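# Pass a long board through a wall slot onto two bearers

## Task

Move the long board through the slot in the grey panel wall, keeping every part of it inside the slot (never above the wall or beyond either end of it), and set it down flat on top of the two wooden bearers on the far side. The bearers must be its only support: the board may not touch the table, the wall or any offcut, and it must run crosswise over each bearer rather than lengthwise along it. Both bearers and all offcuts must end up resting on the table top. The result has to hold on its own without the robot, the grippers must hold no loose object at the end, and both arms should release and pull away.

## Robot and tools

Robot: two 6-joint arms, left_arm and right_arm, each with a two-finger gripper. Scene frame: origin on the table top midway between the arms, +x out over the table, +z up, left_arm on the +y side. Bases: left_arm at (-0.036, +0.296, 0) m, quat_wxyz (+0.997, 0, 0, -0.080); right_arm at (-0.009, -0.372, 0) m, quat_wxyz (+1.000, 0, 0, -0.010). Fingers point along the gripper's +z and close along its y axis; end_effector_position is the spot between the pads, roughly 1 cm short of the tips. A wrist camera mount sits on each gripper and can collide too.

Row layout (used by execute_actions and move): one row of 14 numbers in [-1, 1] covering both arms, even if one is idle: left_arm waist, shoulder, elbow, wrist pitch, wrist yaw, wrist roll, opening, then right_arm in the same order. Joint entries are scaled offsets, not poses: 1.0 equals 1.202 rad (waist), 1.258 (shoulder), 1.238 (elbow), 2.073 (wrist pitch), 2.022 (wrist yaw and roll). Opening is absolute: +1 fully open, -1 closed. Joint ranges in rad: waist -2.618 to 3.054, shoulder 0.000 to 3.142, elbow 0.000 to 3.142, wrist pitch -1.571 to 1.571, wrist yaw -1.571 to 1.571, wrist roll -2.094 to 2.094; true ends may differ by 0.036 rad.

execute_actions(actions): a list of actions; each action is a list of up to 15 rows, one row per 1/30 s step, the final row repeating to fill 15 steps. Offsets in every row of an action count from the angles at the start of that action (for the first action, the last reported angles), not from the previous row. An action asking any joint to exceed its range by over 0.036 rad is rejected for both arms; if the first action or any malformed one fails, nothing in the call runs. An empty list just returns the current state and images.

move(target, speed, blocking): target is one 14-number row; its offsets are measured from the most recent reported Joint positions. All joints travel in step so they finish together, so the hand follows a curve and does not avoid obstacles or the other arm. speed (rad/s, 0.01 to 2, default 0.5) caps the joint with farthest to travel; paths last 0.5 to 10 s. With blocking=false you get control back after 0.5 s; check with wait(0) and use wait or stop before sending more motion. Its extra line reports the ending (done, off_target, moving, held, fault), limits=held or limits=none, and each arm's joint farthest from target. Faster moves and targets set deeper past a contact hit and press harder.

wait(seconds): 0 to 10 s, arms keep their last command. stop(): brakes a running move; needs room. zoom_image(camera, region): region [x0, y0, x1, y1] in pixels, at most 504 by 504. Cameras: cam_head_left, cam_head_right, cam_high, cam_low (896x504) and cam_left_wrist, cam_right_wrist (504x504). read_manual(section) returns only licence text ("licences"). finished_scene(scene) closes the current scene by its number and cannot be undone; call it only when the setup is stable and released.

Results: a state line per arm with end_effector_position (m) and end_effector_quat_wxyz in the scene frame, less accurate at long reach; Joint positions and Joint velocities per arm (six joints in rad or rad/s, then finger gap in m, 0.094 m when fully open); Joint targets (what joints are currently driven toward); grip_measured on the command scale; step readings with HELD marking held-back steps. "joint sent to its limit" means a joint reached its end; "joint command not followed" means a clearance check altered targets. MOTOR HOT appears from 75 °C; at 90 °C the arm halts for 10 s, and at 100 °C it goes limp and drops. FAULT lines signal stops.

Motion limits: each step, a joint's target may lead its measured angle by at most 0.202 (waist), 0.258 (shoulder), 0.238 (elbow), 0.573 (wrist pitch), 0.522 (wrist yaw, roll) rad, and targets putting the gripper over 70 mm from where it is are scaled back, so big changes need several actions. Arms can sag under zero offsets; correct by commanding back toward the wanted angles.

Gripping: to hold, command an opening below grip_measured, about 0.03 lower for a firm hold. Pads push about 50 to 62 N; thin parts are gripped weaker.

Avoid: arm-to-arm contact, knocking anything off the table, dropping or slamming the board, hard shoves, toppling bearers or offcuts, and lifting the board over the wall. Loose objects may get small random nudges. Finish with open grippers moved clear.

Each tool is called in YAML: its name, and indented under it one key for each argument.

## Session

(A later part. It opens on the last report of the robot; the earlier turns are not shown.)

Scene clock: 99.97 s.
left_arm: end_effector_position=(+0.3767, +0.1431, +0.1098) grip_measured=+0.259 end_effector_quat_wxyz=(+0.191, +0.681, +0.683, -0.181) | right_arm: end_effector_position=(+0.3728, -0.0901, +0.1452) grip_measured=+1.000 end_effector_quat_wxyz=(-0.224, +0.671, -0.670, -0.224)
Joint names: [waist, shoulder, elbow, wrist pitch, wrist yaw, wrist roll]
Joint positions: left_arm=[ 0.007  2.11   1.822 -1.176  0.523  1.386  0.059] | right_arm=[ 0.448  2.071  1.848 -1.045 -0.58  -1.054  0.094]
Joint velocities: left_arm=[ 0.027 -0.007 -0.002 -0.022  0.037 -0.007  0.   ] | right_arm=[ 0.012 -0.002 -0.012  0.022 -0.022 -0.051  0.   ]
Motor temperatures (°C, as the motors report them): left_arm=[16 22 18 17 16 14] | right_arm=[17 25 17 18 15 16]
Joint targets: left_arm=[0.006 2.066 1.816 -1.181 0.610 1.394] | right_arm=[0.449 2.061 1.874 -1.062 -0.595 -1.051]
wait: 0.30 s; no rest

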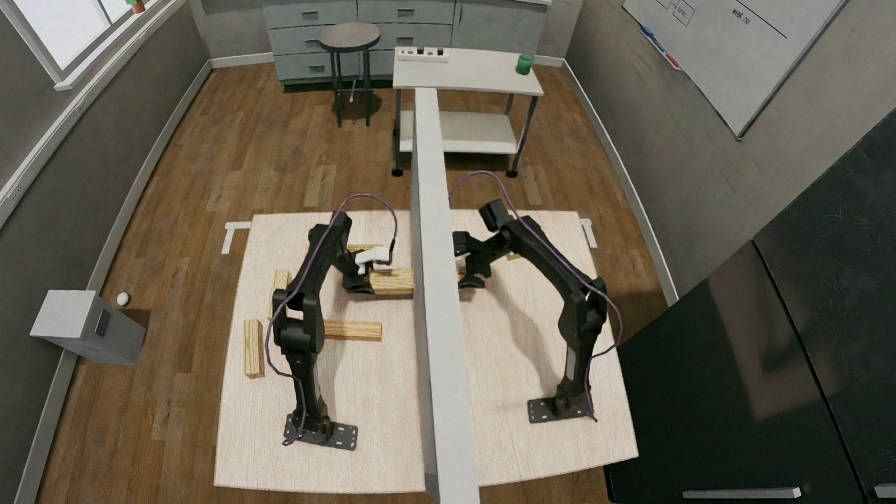

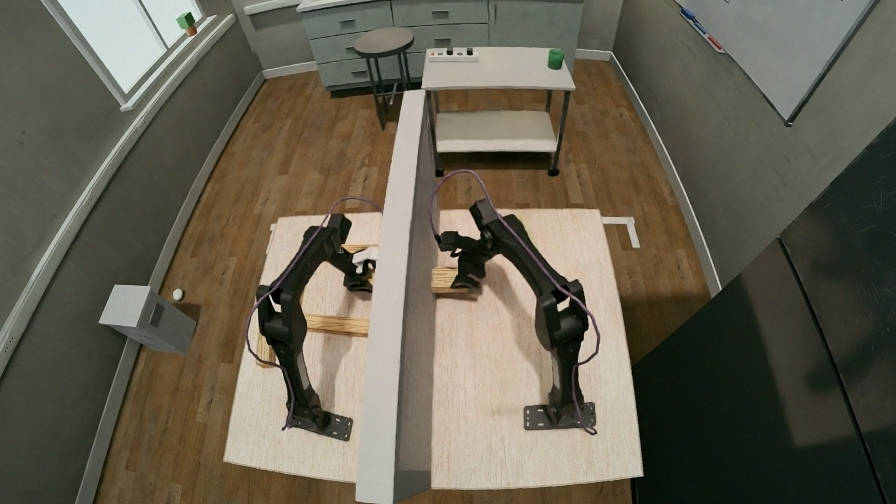

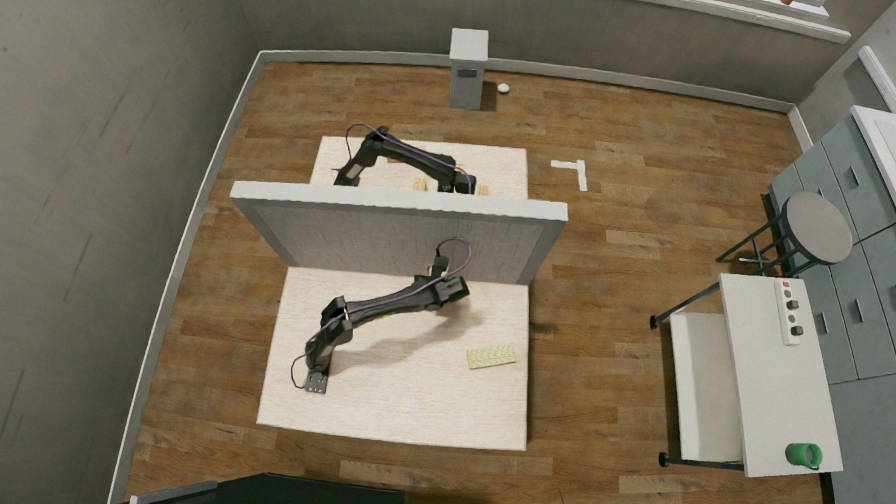

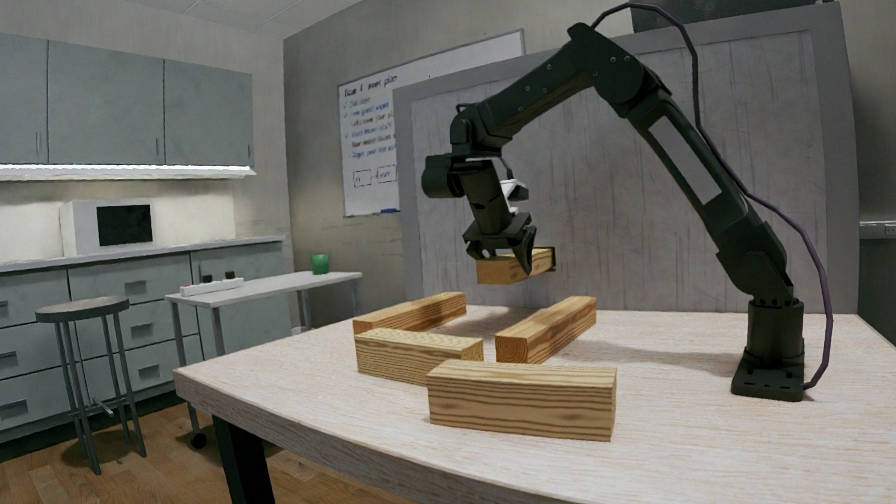

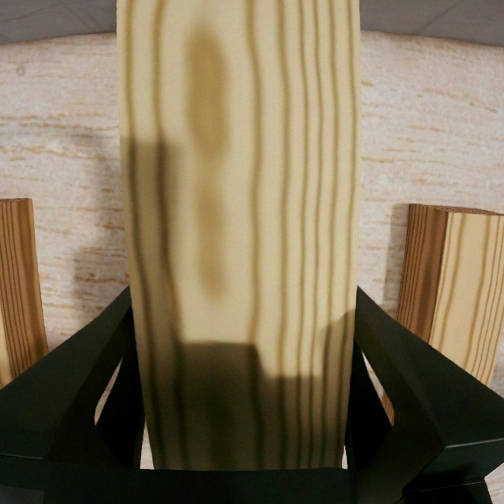

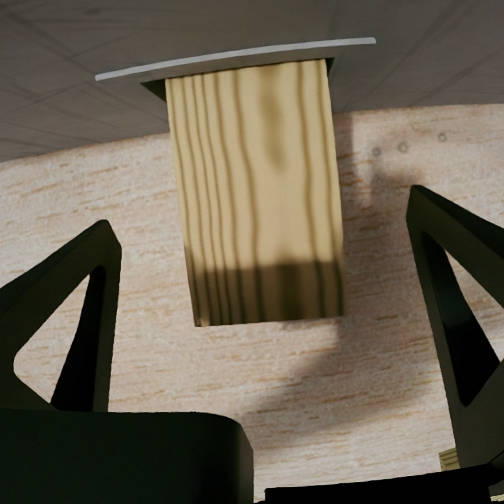

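execute_actions:
  actions:
    - [[0.0058,-0.0328,-0.0019,-0.0057,0.0415,0.0096,0.12,0.0008,-0.0080,0.0210,-0.0082,-0.0074,0.0015,1.0],[0.0124,-0.0305,0.0010,-0.0090,0.0399,0.0151,0.12,0.0008,-0.0080,0.0210,-0.0082,-0.0074,0.0015,1.0],[0.0191,-0.0283,0.0039,-0.0124,0.0384,0.0207,0.12,0.0008,-0.0080,0.0210,-0.0082,-0.0074,0.0015,1.0],[0.0257,-0.0260,0.0068,-0.0157,0.0369,0.0263,0.12,0.0008,-0.0080,0.0210,-0.0082,-0.0074,0.0015,1.0],[0.0323,-0.0238,0.0097,-0.0190,0.0353,0.0318,0.12,0.0008,-0.0080,0.0210,-0.0082,-0.0074,0.0015,1.0],[0.0389,-0.0238,0.0097,-0.0223,0.0338,0.0374,0.12,0.0008,-0.0080,0.0210,-0.0082,-0.0074,0.0015,1.0],[0.0455,-0.0238,0.0097,-0.0256,0.0322,0.0430,0.12,0.0008,-0.0080,0.0210,-0.0082,-0.0074,0.0015,1.0],[0.0522,-0.0238,0.0097,-0.0289,0.0307,0.0485,0.12,0.0008,-0.0080,0.0210,-0.0082,-0.0074,0.0015,1.0],[0.0588,-0.0238,0.0097,-0.0323,0.0307,0.0541,0.12,0.0008,-0.0080,0.0210,-0.0082,-0.0074,0.0015,1.0],[0.0654,-0.0238,0.0097,-0.0356,0.0307,0.0597,0.12,0.0008,-0.0080,0.0210,-0.0082,-0.0074,0.0015,1.0],[0.0720,-0.0238,0.0097,-0.0389,0.0307,0.0652,0.12,0.0008,-0.0080,0.0210,-0.0082,-0.0074,0.0015,1.0],[0.0787,-0.0238,0.0097,-0.0422,0.0307,0.0708,0.12,0.0008,-0.0080,0.0210,-0.0082,-0.0074,0.0015,1.0],[0.0853,-0.0238,0.0097,-0.0422,0.0307,0.0708,0.12,0.0008,-0.0080,0.0210,-0.0082,-0.0074,0.0015,1.0],[0.0919,-0.0238,0.0097,-0.0422,0.0307,0.0708,0.12,0.0008,-0.0080,0.0210,-0.0082,-0.0074,0.0015,1.0],[0.0919,-0.0238,0.0097,-0.0422,0.0307,0.0708,0.12,0.0008,-0.0080,0.0210,-0.0082,-0.0074,0.0015,1.0]]

wait:
  seconds: 0.3

zoom_image:
  camera: "cam_low"
  region: [450, 225, 580, 310]

Scene clock: 102.33 s.
left_arm: end_effector_position=(+0.3759, +0.1869, +0.1081) grip_measured=+0.259 end_effector_quat_wxyz=(+0.185, +0.682, +0.685, -0.177) | right_arm: end_effector_position=(+0.3718, -0.0905, +0.1448) grip_measured=+1.000 end_effector_quat_wxyz=(-0.222, +0.670, -0.671, -0.225)
Joint names: [waist, shoulder, elbow, wrist pitch, wrist yaw, wrist roll]
Joint positions: left_arm=[ 0.107  2.11   1.822 -1.239  0.516  1.501  0.059] | right_arm=[ 0.448  2.071  1.848 -1.051 -0.58  -1.054  0.094]
Joint velocities: left_arm=[ 0.222 -0.017  0.002 -0.11  -0.081  0.081 -0.   ] | right_arm=[ 0.012 -0.012  0.007 -0.022  0.051  0.037  0.   ]
Motor temperatures (°C, as the motors report them): left_arm=[16 23 18 17 16 14] | right_arm=[17 25 17 18 15 16]
Joint targets: left_arm=[0.118 2.080 1.834 -1.263 0.585 1.529] | right_arm=[0.449 2.061 1.874 -1.062 -0.594 -1.051]
Step readings (joint positions):
0: left_arm=[0.007 2.110 1.822 -1.176 0.524 1.389] | right_arm=[0.448 2.071 1.848 -1.050 -0.580 -1.054]
1: left_arm=[0.007 2.110 1.822 -1.177 0.524 1.390] | right_arm=[0.448 2.071 1.848 -1.050 -0.580 -1.054]
2: left_arm=[0.008 2.110 1.822 -1.178 0.524 1.394] | right_arm=[0.448 2.071 1.848 -1.050 -0.580 -1.054]
4: left_arm=[0.012 2.110 1.822 -1.184 0.524 1.405] | right_arm=[0.448 2.071 1.848 -1.050 -0.580 -1.054]
8: left_arm=[0.040 2.110 1.822 -1.205 0.523 1.440] | right_arm=[0.448 2.071 1.848 -1.051 -0.580 -1.054]
15: Joint positions above

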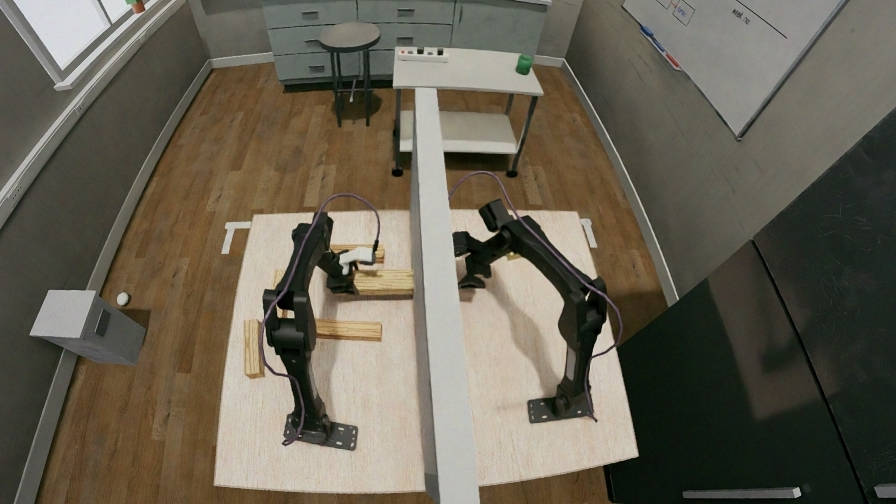

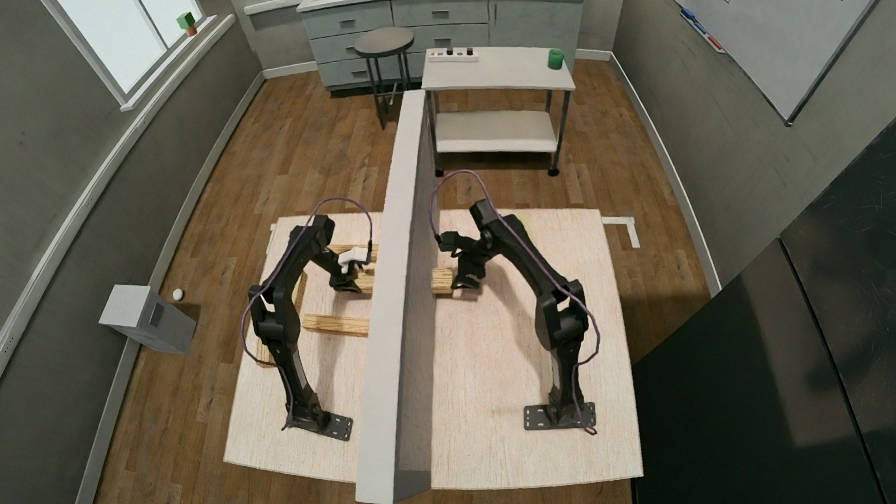

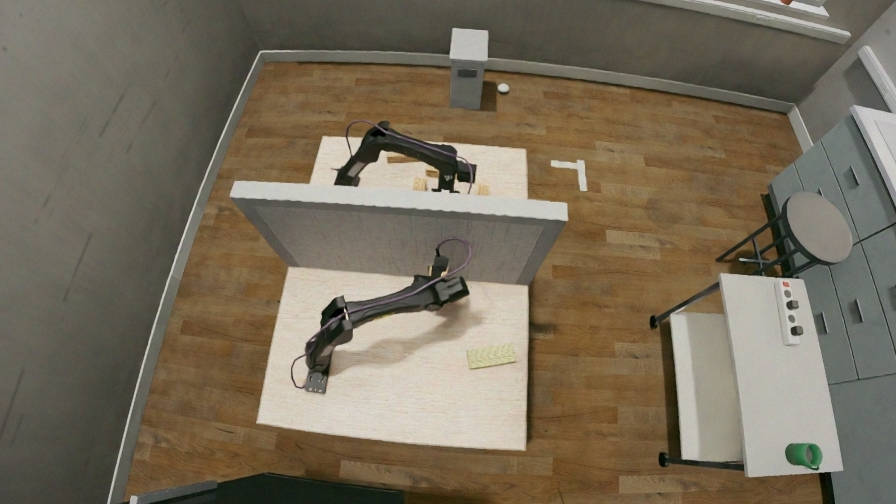

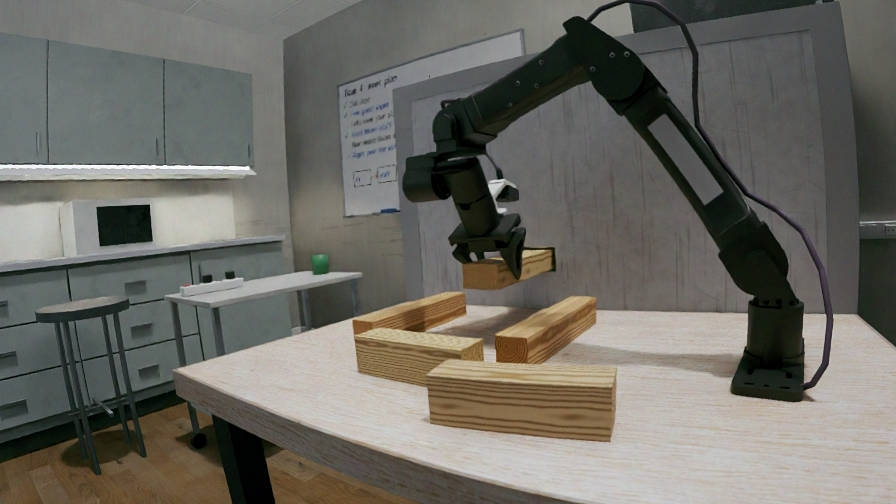

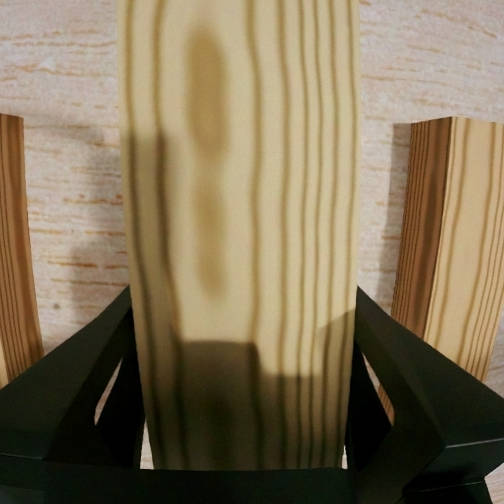

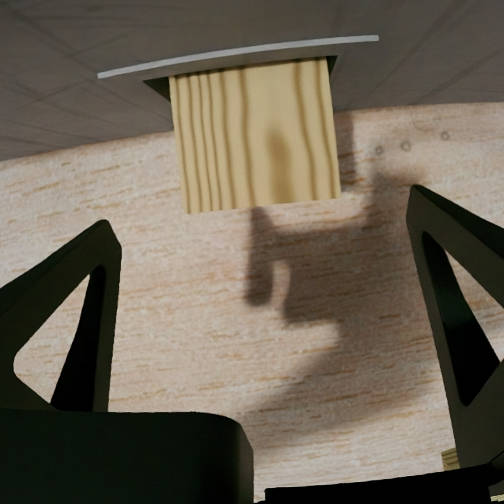

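Scene clock: 102.63 s.
left_arm: end_effector_position=(+0.3757, +0.1936, +0.1076) grip_measured=+0.259 end_effector_quat_wxyz=(+0.183, +0.683, +0.685, -0.175) | right_arm: end_effector_position=(+0.3718, -0.0905, +0.1448) grip_measured=+1.000 end_effector_quat_wxyz=(-0.222, +0.670, -0.671, -0.225)
Joint names: [waist, shoulder, elbow, wrist pitch, wrist yaw, wrist roll]
Joint positions: left_arm=[ 0.122  2.11   1.822 -1.246  0.511  1.52   0.059] | right_arm=[ 0.448  2.071  1.848 -1.051 -0.58  -1.054  0.094]
Joint velocities: left_arm=[ 0.007 -0.002  0.002 -0.037 -0.007  0.037 -0.   ] | right_arm=[ 0.002 -0.002  0.007  0.007 -0.066  0.007  0.   ]
Motor temperatures (°C, as the motors report them): left_arm=[16 23 18 17 16 14] | right_arm=[17 26 17 18 15 16]
Joint targets: left_arm=[0.118 2.080 1.834 -1.263 0.586 1.529] | right_arm=[0.449 2.061 1.874 -1.062 -0.594 -1.051]
wait: 0.30 s; no rest

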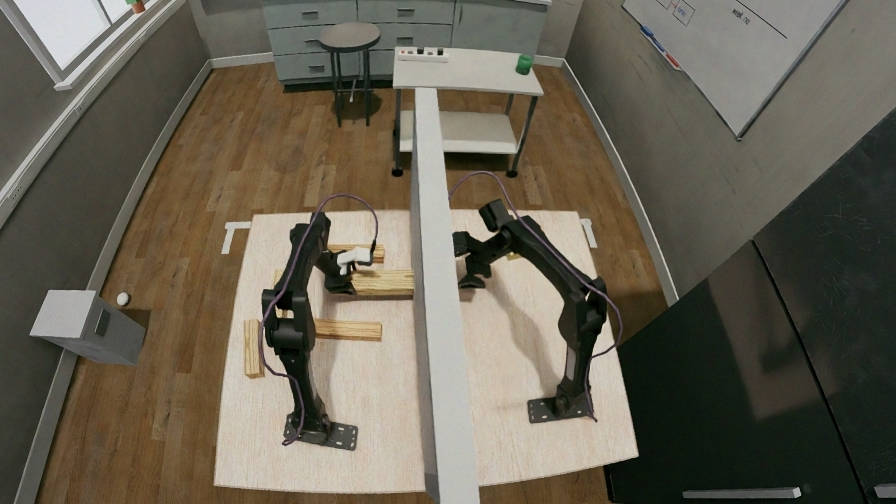

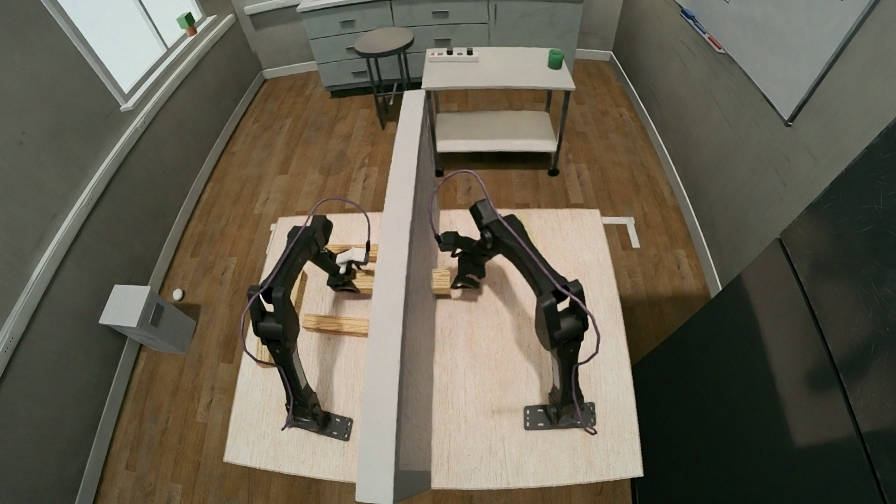

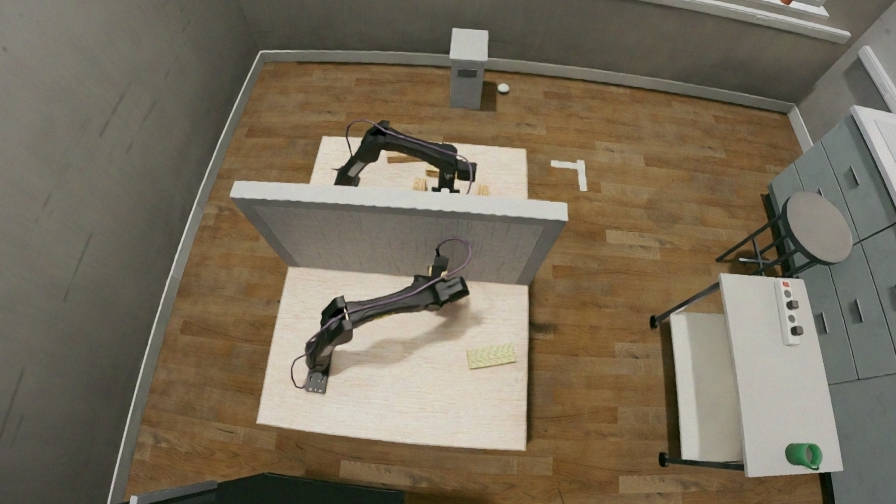

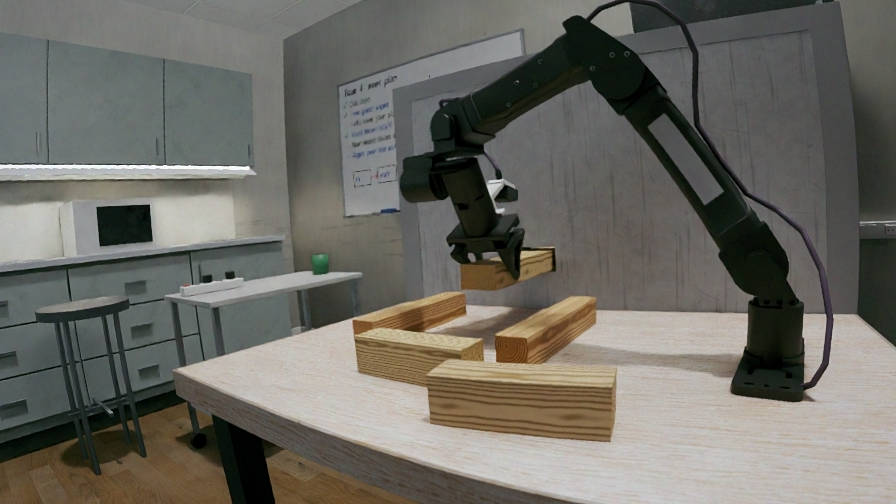

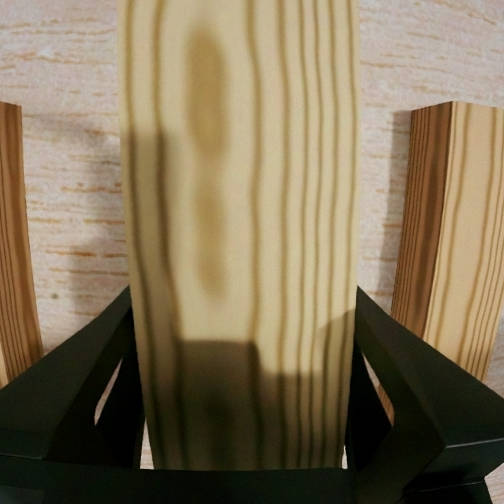

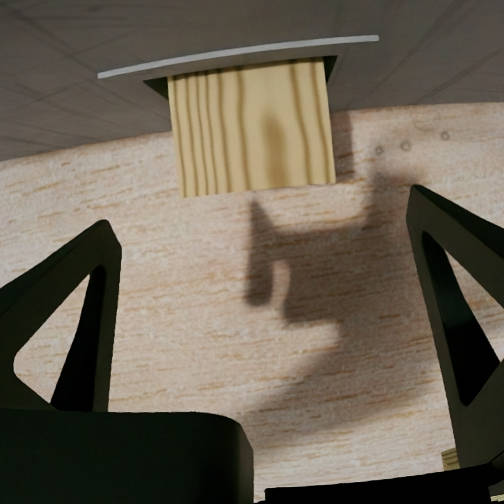

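Region (450, 225, 580, 310) of cam_low's 896x504 image, scaled by 3.877, with more detail than that image has; it fills the top 330 rows of this view, and the rest is white.

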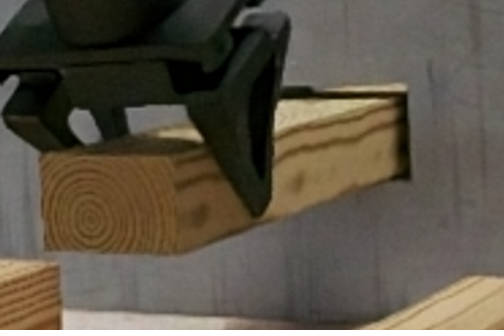

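execute_actions:
  actions: []

Scene clock: 103.40 s.
left_arm: end_effector_position=(+0.3755, +0.1936, +0.1076) grip_measured=+0.259 end_effector_quat_wxyz=(+0.183, +0.684, +0.684, -0.175) | right_arm: end_effector_position=(+0.3718, -0.0905, +0.1448) grip_measured=+1.000 end_effector_quat_wxyz=(-0.222, +0.670, -0.671, -0.225)
Joint names: [waist, shoulder, elbow, wrist pitch, wrist yaw, wrist roll]
Joint positions: left_arm=[ 0.122  2.11   1.822 -1.248  0.511  1.523  0.059] | right_arm=[ 0.448  2.071  1.848 -1.051 -0.58  -1.054  0.094]
Joint velocities: left_arm=[-0.007  0.002  0.002  0.066  0.022 -0.007 -0.   ] | right_arm=[-0.017 -0.022  0.007  0.095 -0.037 -0.007  0.   ]
Motor temperatures (°C, as the motors report them): left_arm=[16 23 18 17 16 14] | right_arm=[17 26 17 18 15 16]
Joint targets: left_arm=[0.118 2.080 1.834 -1.264 0.586 1.529] | right_arm=[0.449 2.061 1.874 -1.062 -0.594 -1.051]

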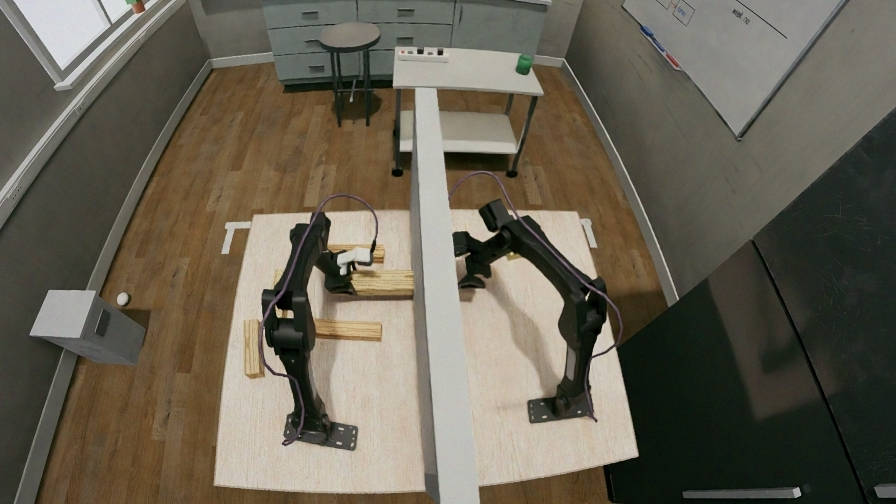

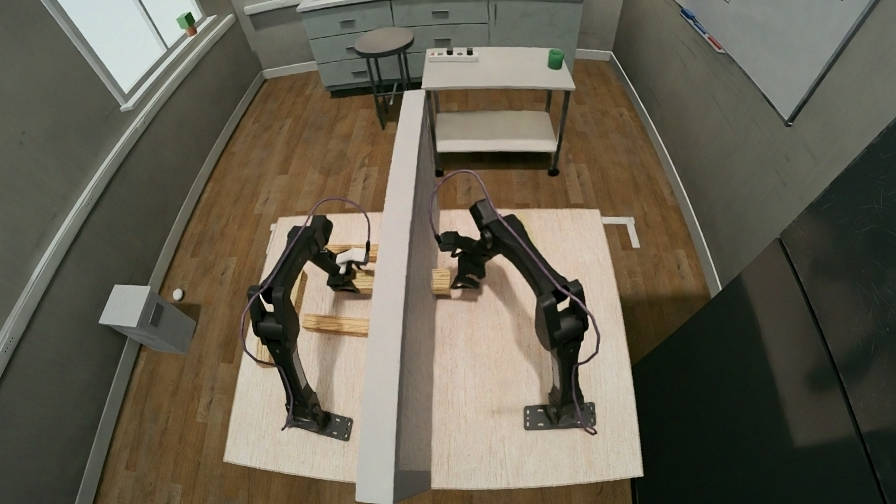

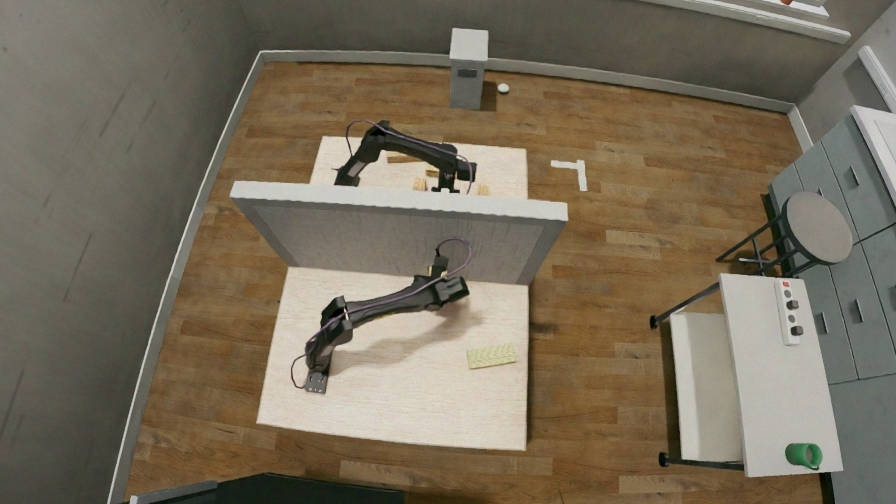

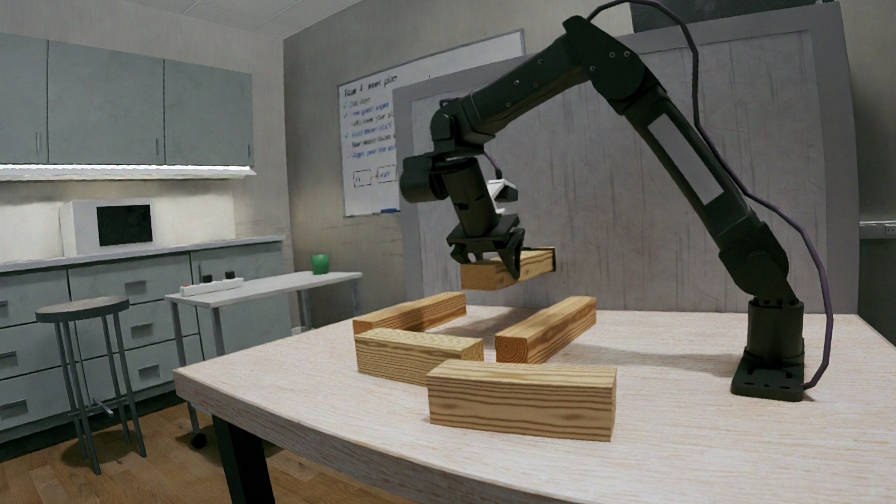

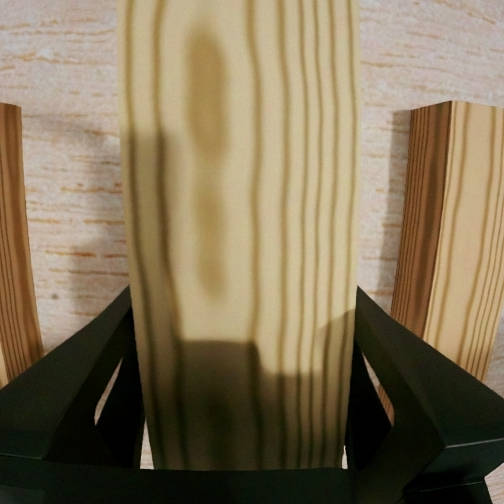

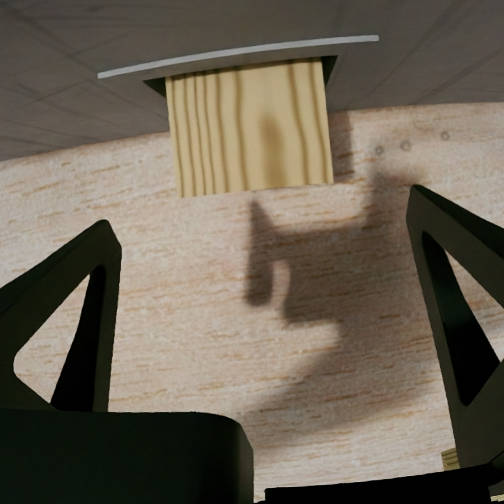

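zoom_image:
  camera: "cam_low"
  region: [450, 225, 580, 310]

Region (450, 225, 580, 310) of cam_low's 896x504 image, scaled by 3.877, with more detail than that image has; it fills the top 330 rows of this view, and the rest is white.

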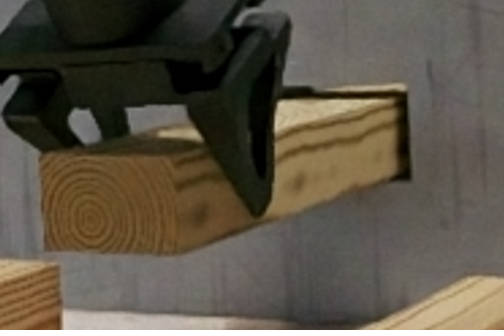

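execute_actions:
  actions:
    - [[0.0028,-0.0212,0.019,-0.0117,0.0371,0.0081,0.12,0.0008,-0.008,0.021,-0.0053,-0.007,0.0015,1.0],[0.0089,-0.0185,0.0283,-0.0157,0.0371,0.0131,0.12,0.0008,-0.008,0.021,-0.0053,-0.007,0.0015,1.0],[0.015,-0.0159,0.0326,-0.0197,0.0371,0.0182,0.12,0.0008,-0.008,0.021,-0.0053,-0.007,0.0015,1.0],[0.0211,-0.0139,0.0368,-0.0237,0.0371,0.0232,0.12,0.0008,-0.008,0.021,-0.0053,-0.007,0.0015,1.0],[0.0272,-0.0119,0.0411,-0.0277,0.0371,0.0283,0.12,0.0008,-0.008,0.021,-0.0053,-0.007,0.0015,1.0],[0.0333,-0.0099,0.0453,-0.0317,0.0371,0.0334,0.12,0.0008,-0.008,0.021,-0.0053,-0.007,0.0015,1.0],[0.0394,-0.0079,0.0496,-0.0357,0.0371,0.0384,0.12,0.0008,-0.008,0.021,-0.0053,-0.007,0.0015,1.0],[0.0455,-0.0059,0.0538,-0.0396,0.0371,0.0435,0.12,0.0008,-0.008,0.021,-0.0053,-0.007,0.0015,1.0],[0.0516,-0.0039,0.0581,-0.0436,0.0371,0.0485,0.12,0.0008,-0.008,0.021,-0.0053,-0.007,0.0015,1.0],[0.0577,-0.002,0.0623,-0.0476,0.0371,0.0536,0.12,0.0008,-0.008,0.021,-0.0053,-0.007,0.0015,1.0],[0.0638,0.0,0.0666,-0.0516,0.0371,0.0586,0.12,0.0008,-0.008,0.021,-0.0053,-0.007,0.0015,1.0],[0.0699,0.002,0.0708,-0.0556,0.0371,0.0637,0.12,0.0008,-0.008,0.021,-0.0053,-0.007,0.0015,1.0],[0.076,0.004,0.0708,-0.0556,0.0371,0.0637,0.12,0.0008,-0.008,0.021,-0.0053,-0.007,0.0015,1.0],[0.0821,0.004,0.0708,-0.0556,0.0371,0.0637,0.12,0.0008,-0.008,0.021,-0.0053,-0.007,0.0015,1.0],[0.0821,0.004,0.0708,-0.0556,0.0371,0.0637,0.12,0.0008,-0.008,0.021,-0.0053,-0.007,0.0015,1.0]]

wait:
  seconds: 0.3

Scene clock: 105.43 s.
left_arm: end_effector_position=(+0.3763, +0.2298, +0.1191) grip_measured=+0.257 end_effector_quat_wxyz=(+0.189, +0.687, +0.681, -0.167) | right_arm: end_effector_position=(+0.3718, -0.0905, +0.1448) grip_measured=+1.000 end_effector_quat_wxyz=(-0.222, +0.670, -0.671, -0.225)
Joint names: [waist, shoulder, elbow, wrist pitch, wrist yaw, wrist roll]
Joint positions: left_arm=[ 0.209  2.11   1.868 -1.324  0.51   1.626  0.059] | right_arm=[ 0.448  2.071  1.848 -1.051 -0.58  -1.054  0.094]
Joint velocities: left_arm=[ 0.188 -0.012  0.037 -0.051 -0.037  0.11  -0.   ] | right_arm=[ 0.002 -0.002  0.012 -0.022 -0.095 -0.007  0.   ]
Motor temperatures (°C, as the motors report them): left_arm=[16 23 18 17 16 14] | right_arm=[17 26 17 18 15 16]
Joint targets: left_arm=[0.220 2.115 1.910 -1.363 0.586 1.652] | right_arm=[0.449 2.061 1.874 -1.062 -0.594 -1.051]
Step readings (joint positions):
0: left_arm=[0.122 2.110 1.822 -1.248 0.511 1.523] | right_arm=[0.448 2.071 1.848 -1.051 -0.580 -1.054]
1: left_arm=[0.122 2.110 1.822 -1.248 0.511 1.524] | right_arm=[0.448 2.071 1.848 -1.051 -0.580 -1.054]
2: left_arm=[0.122 2.110 1.822 -1.250 0.511 1.527] | right_arm=[0.448 2.071 1.848 -1.051 -0.580 -1.054]
4: left_arm=[0.124 2.110 1.822 -1.257 0.511 1.538] | right_arm=[0.448 2.071 1.848 -1.051 -0.580 -1.054]
8: left_arm=[0.147 2.110 1.832 -1.284 0.511 1.568] | right_arm=[0.448 2.071 1.848 -1.051 -0.580 -1.054]
15: Joint positions above

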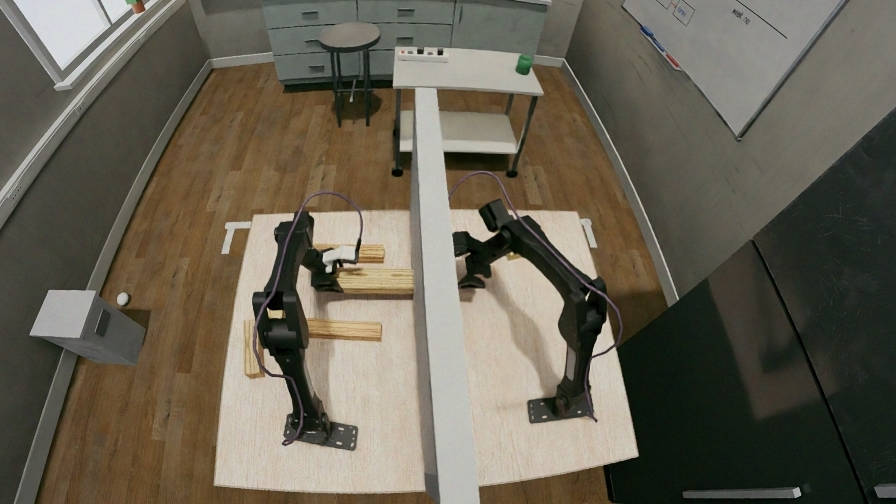

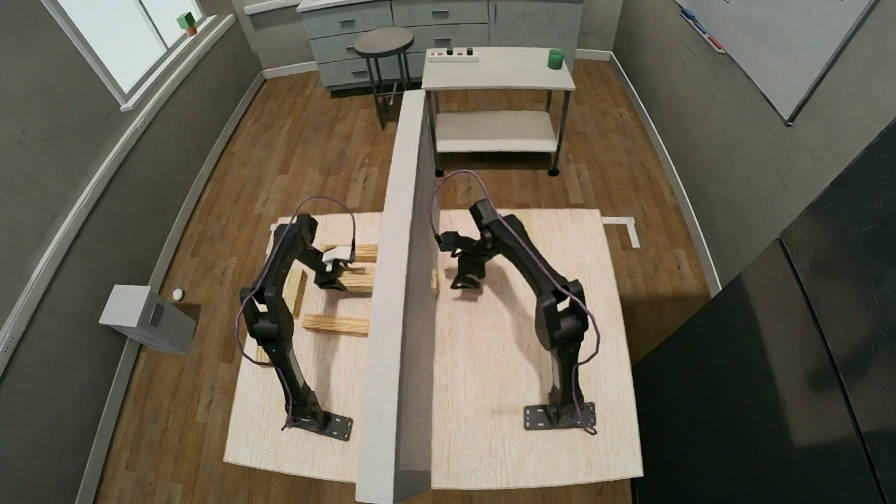

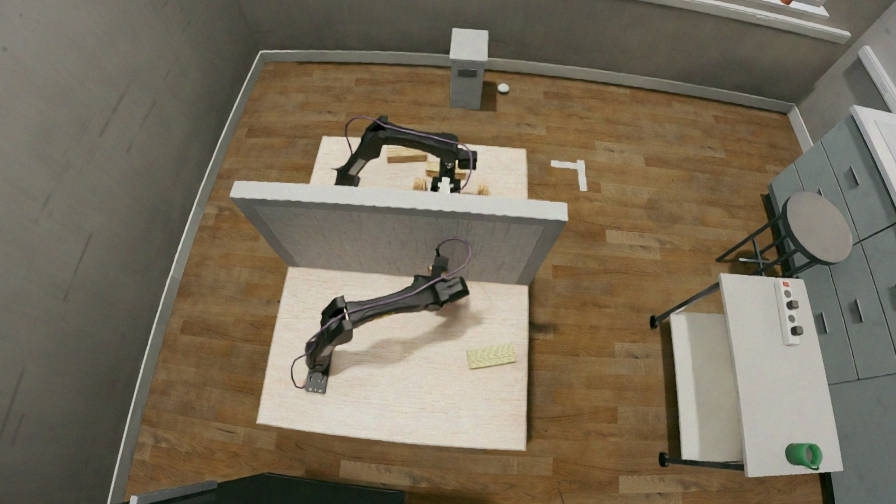

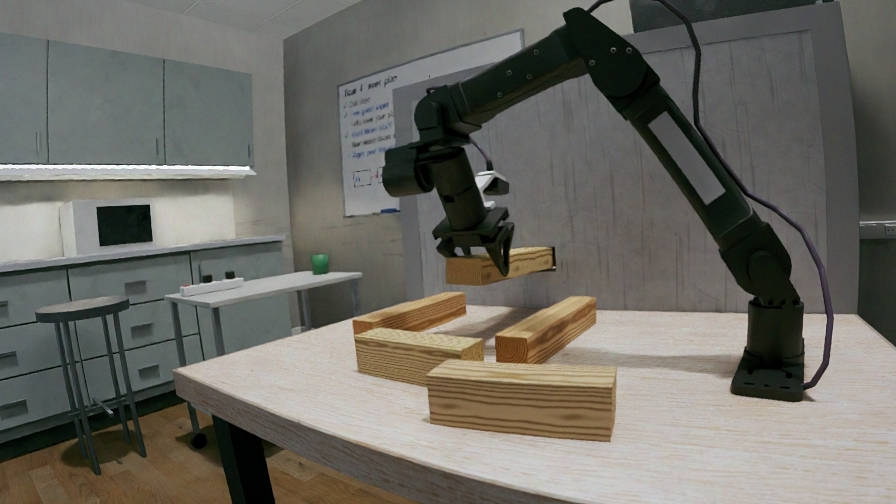

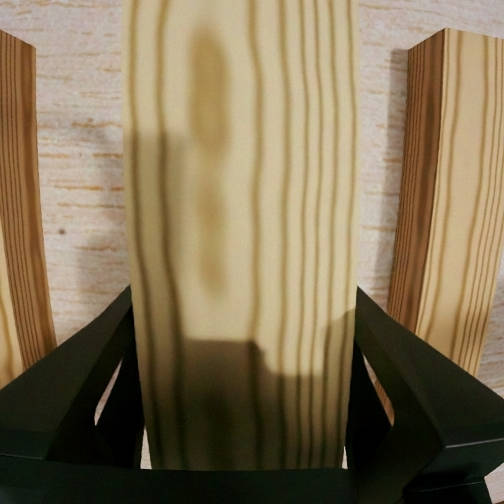

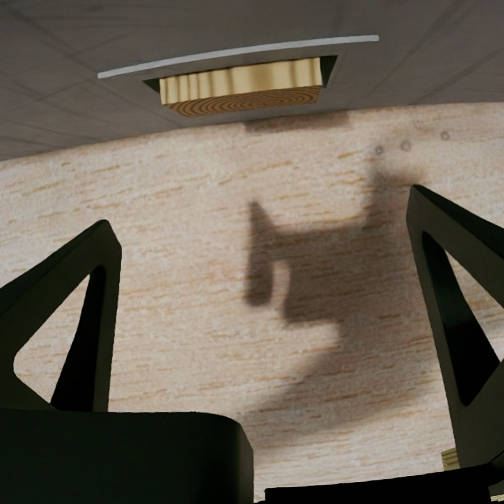

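Scene clock: 105.73 s.
left_arm: end_effector_position=(+0.3745, +0.2354, +0.1191) grip_measured=+0.257 end_effector_quat_wxyz=(+0.187, +0.687, +0.681, -0.168) | right_arm: end_effector_position=(+0.3718, -0.0905, +0.1448) grip_measured=+1.000 end_effector_quat_wxyz=(-0.222, +0.670, -0.671, -0.225)
Joint names: [waist, shoulder, elbow, wrist pitch, wrist yaw, wrist roll]
Joint positions: left_arm=[ 0.223  2.11   1.869 -1.337  0.509  1.643  0.059] | right_arm=[ 0.448  2.071  1.848 -1.051 -0.58  -1.054  0.094]
Joint velocities: left_arm=[-0.002  0.007 -0.012  0.051  0.037 -0.007  0.   ] | right_arm=[ 0.007 -0.007  0.002 -0.022  0.066  0.022  0.   ]
Motor temperatures (°C, as the motors report them): left_arm=[16 23 18 17 16 14] | right_arm=[17 26 17 18 15 16]
Joint targets: left_arm=[0.220 2.115 1.910 -1.363 0.586 1.652] | right_arm=[0.449 2.061 1.874 -1.062 -0.594 -1.051]
wait: 0.30 s; no rest

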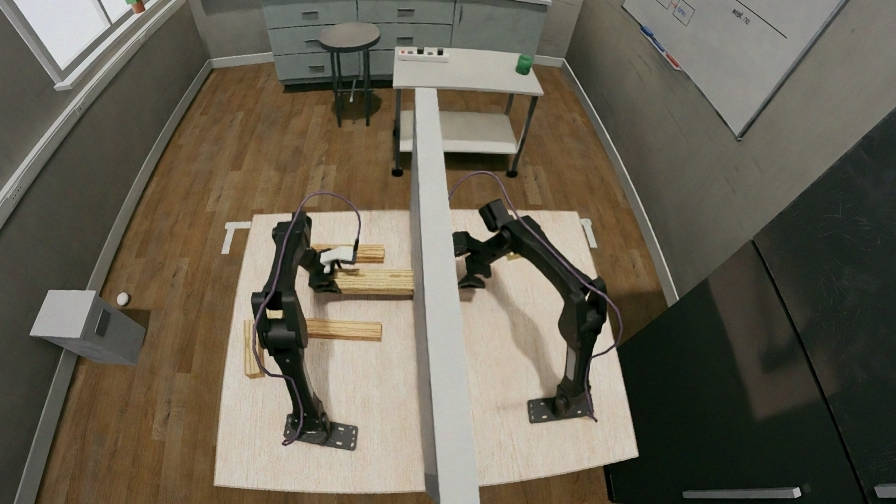

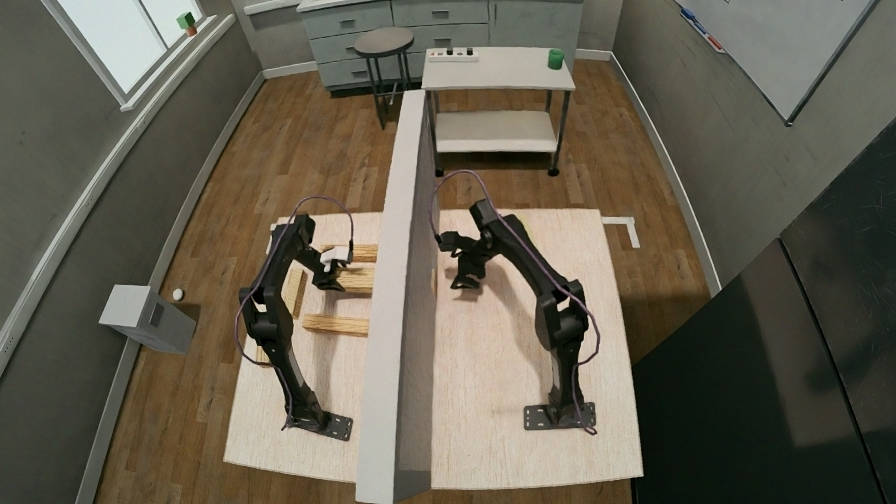

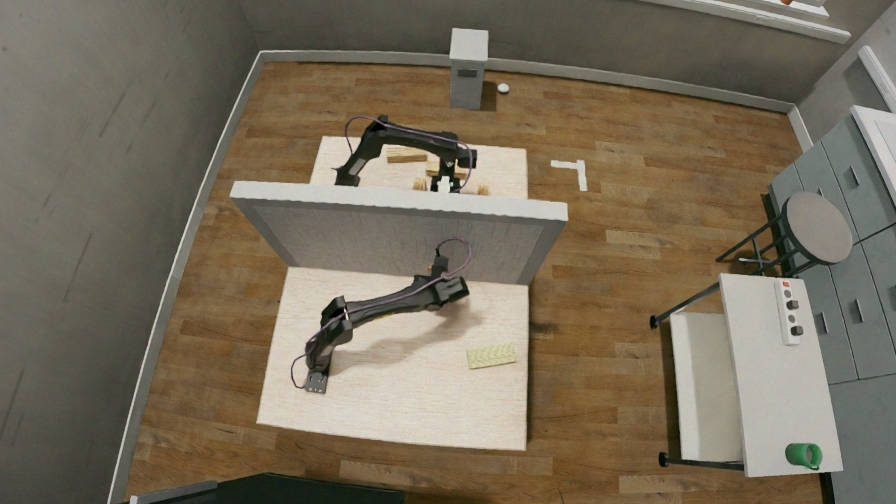

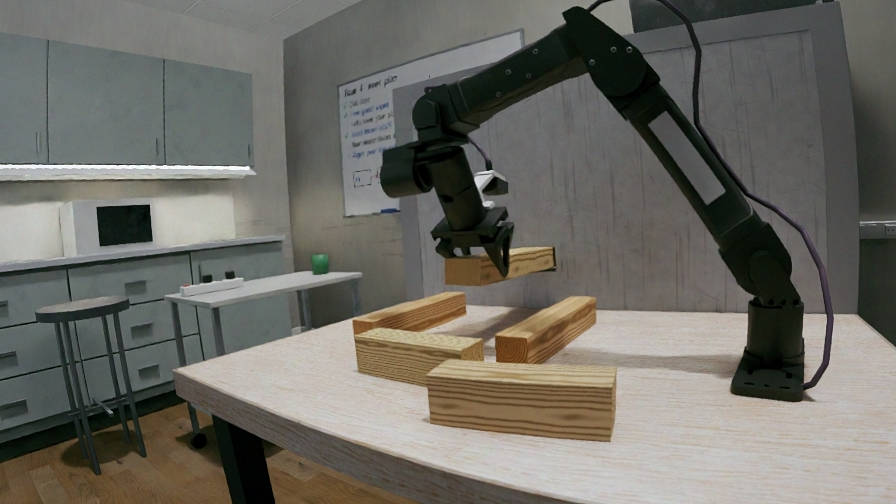

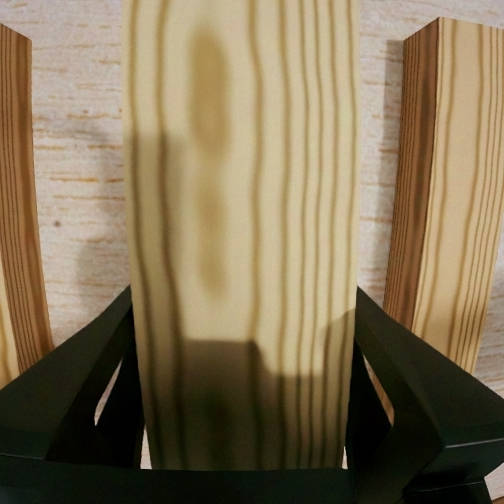

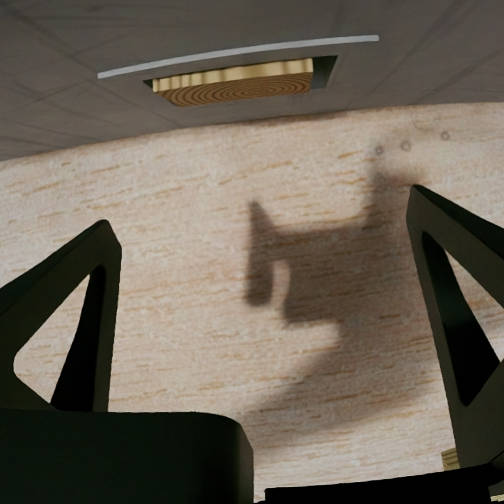

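zoom_image:
  camera: "cam_low"
  region: [450, 225, 580, 310]

Region (450, 225, 580, 310) of cam_low's 896x504 image, scaled by 3.877, with more detail than that image has; it fills the top 330 rows of this view, and the rest is white.

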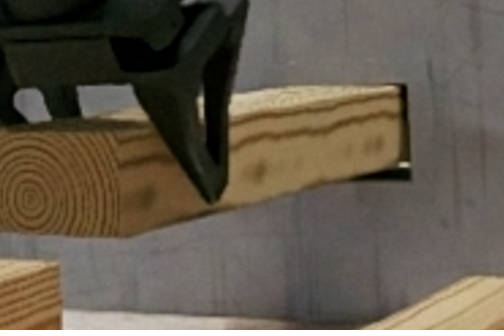

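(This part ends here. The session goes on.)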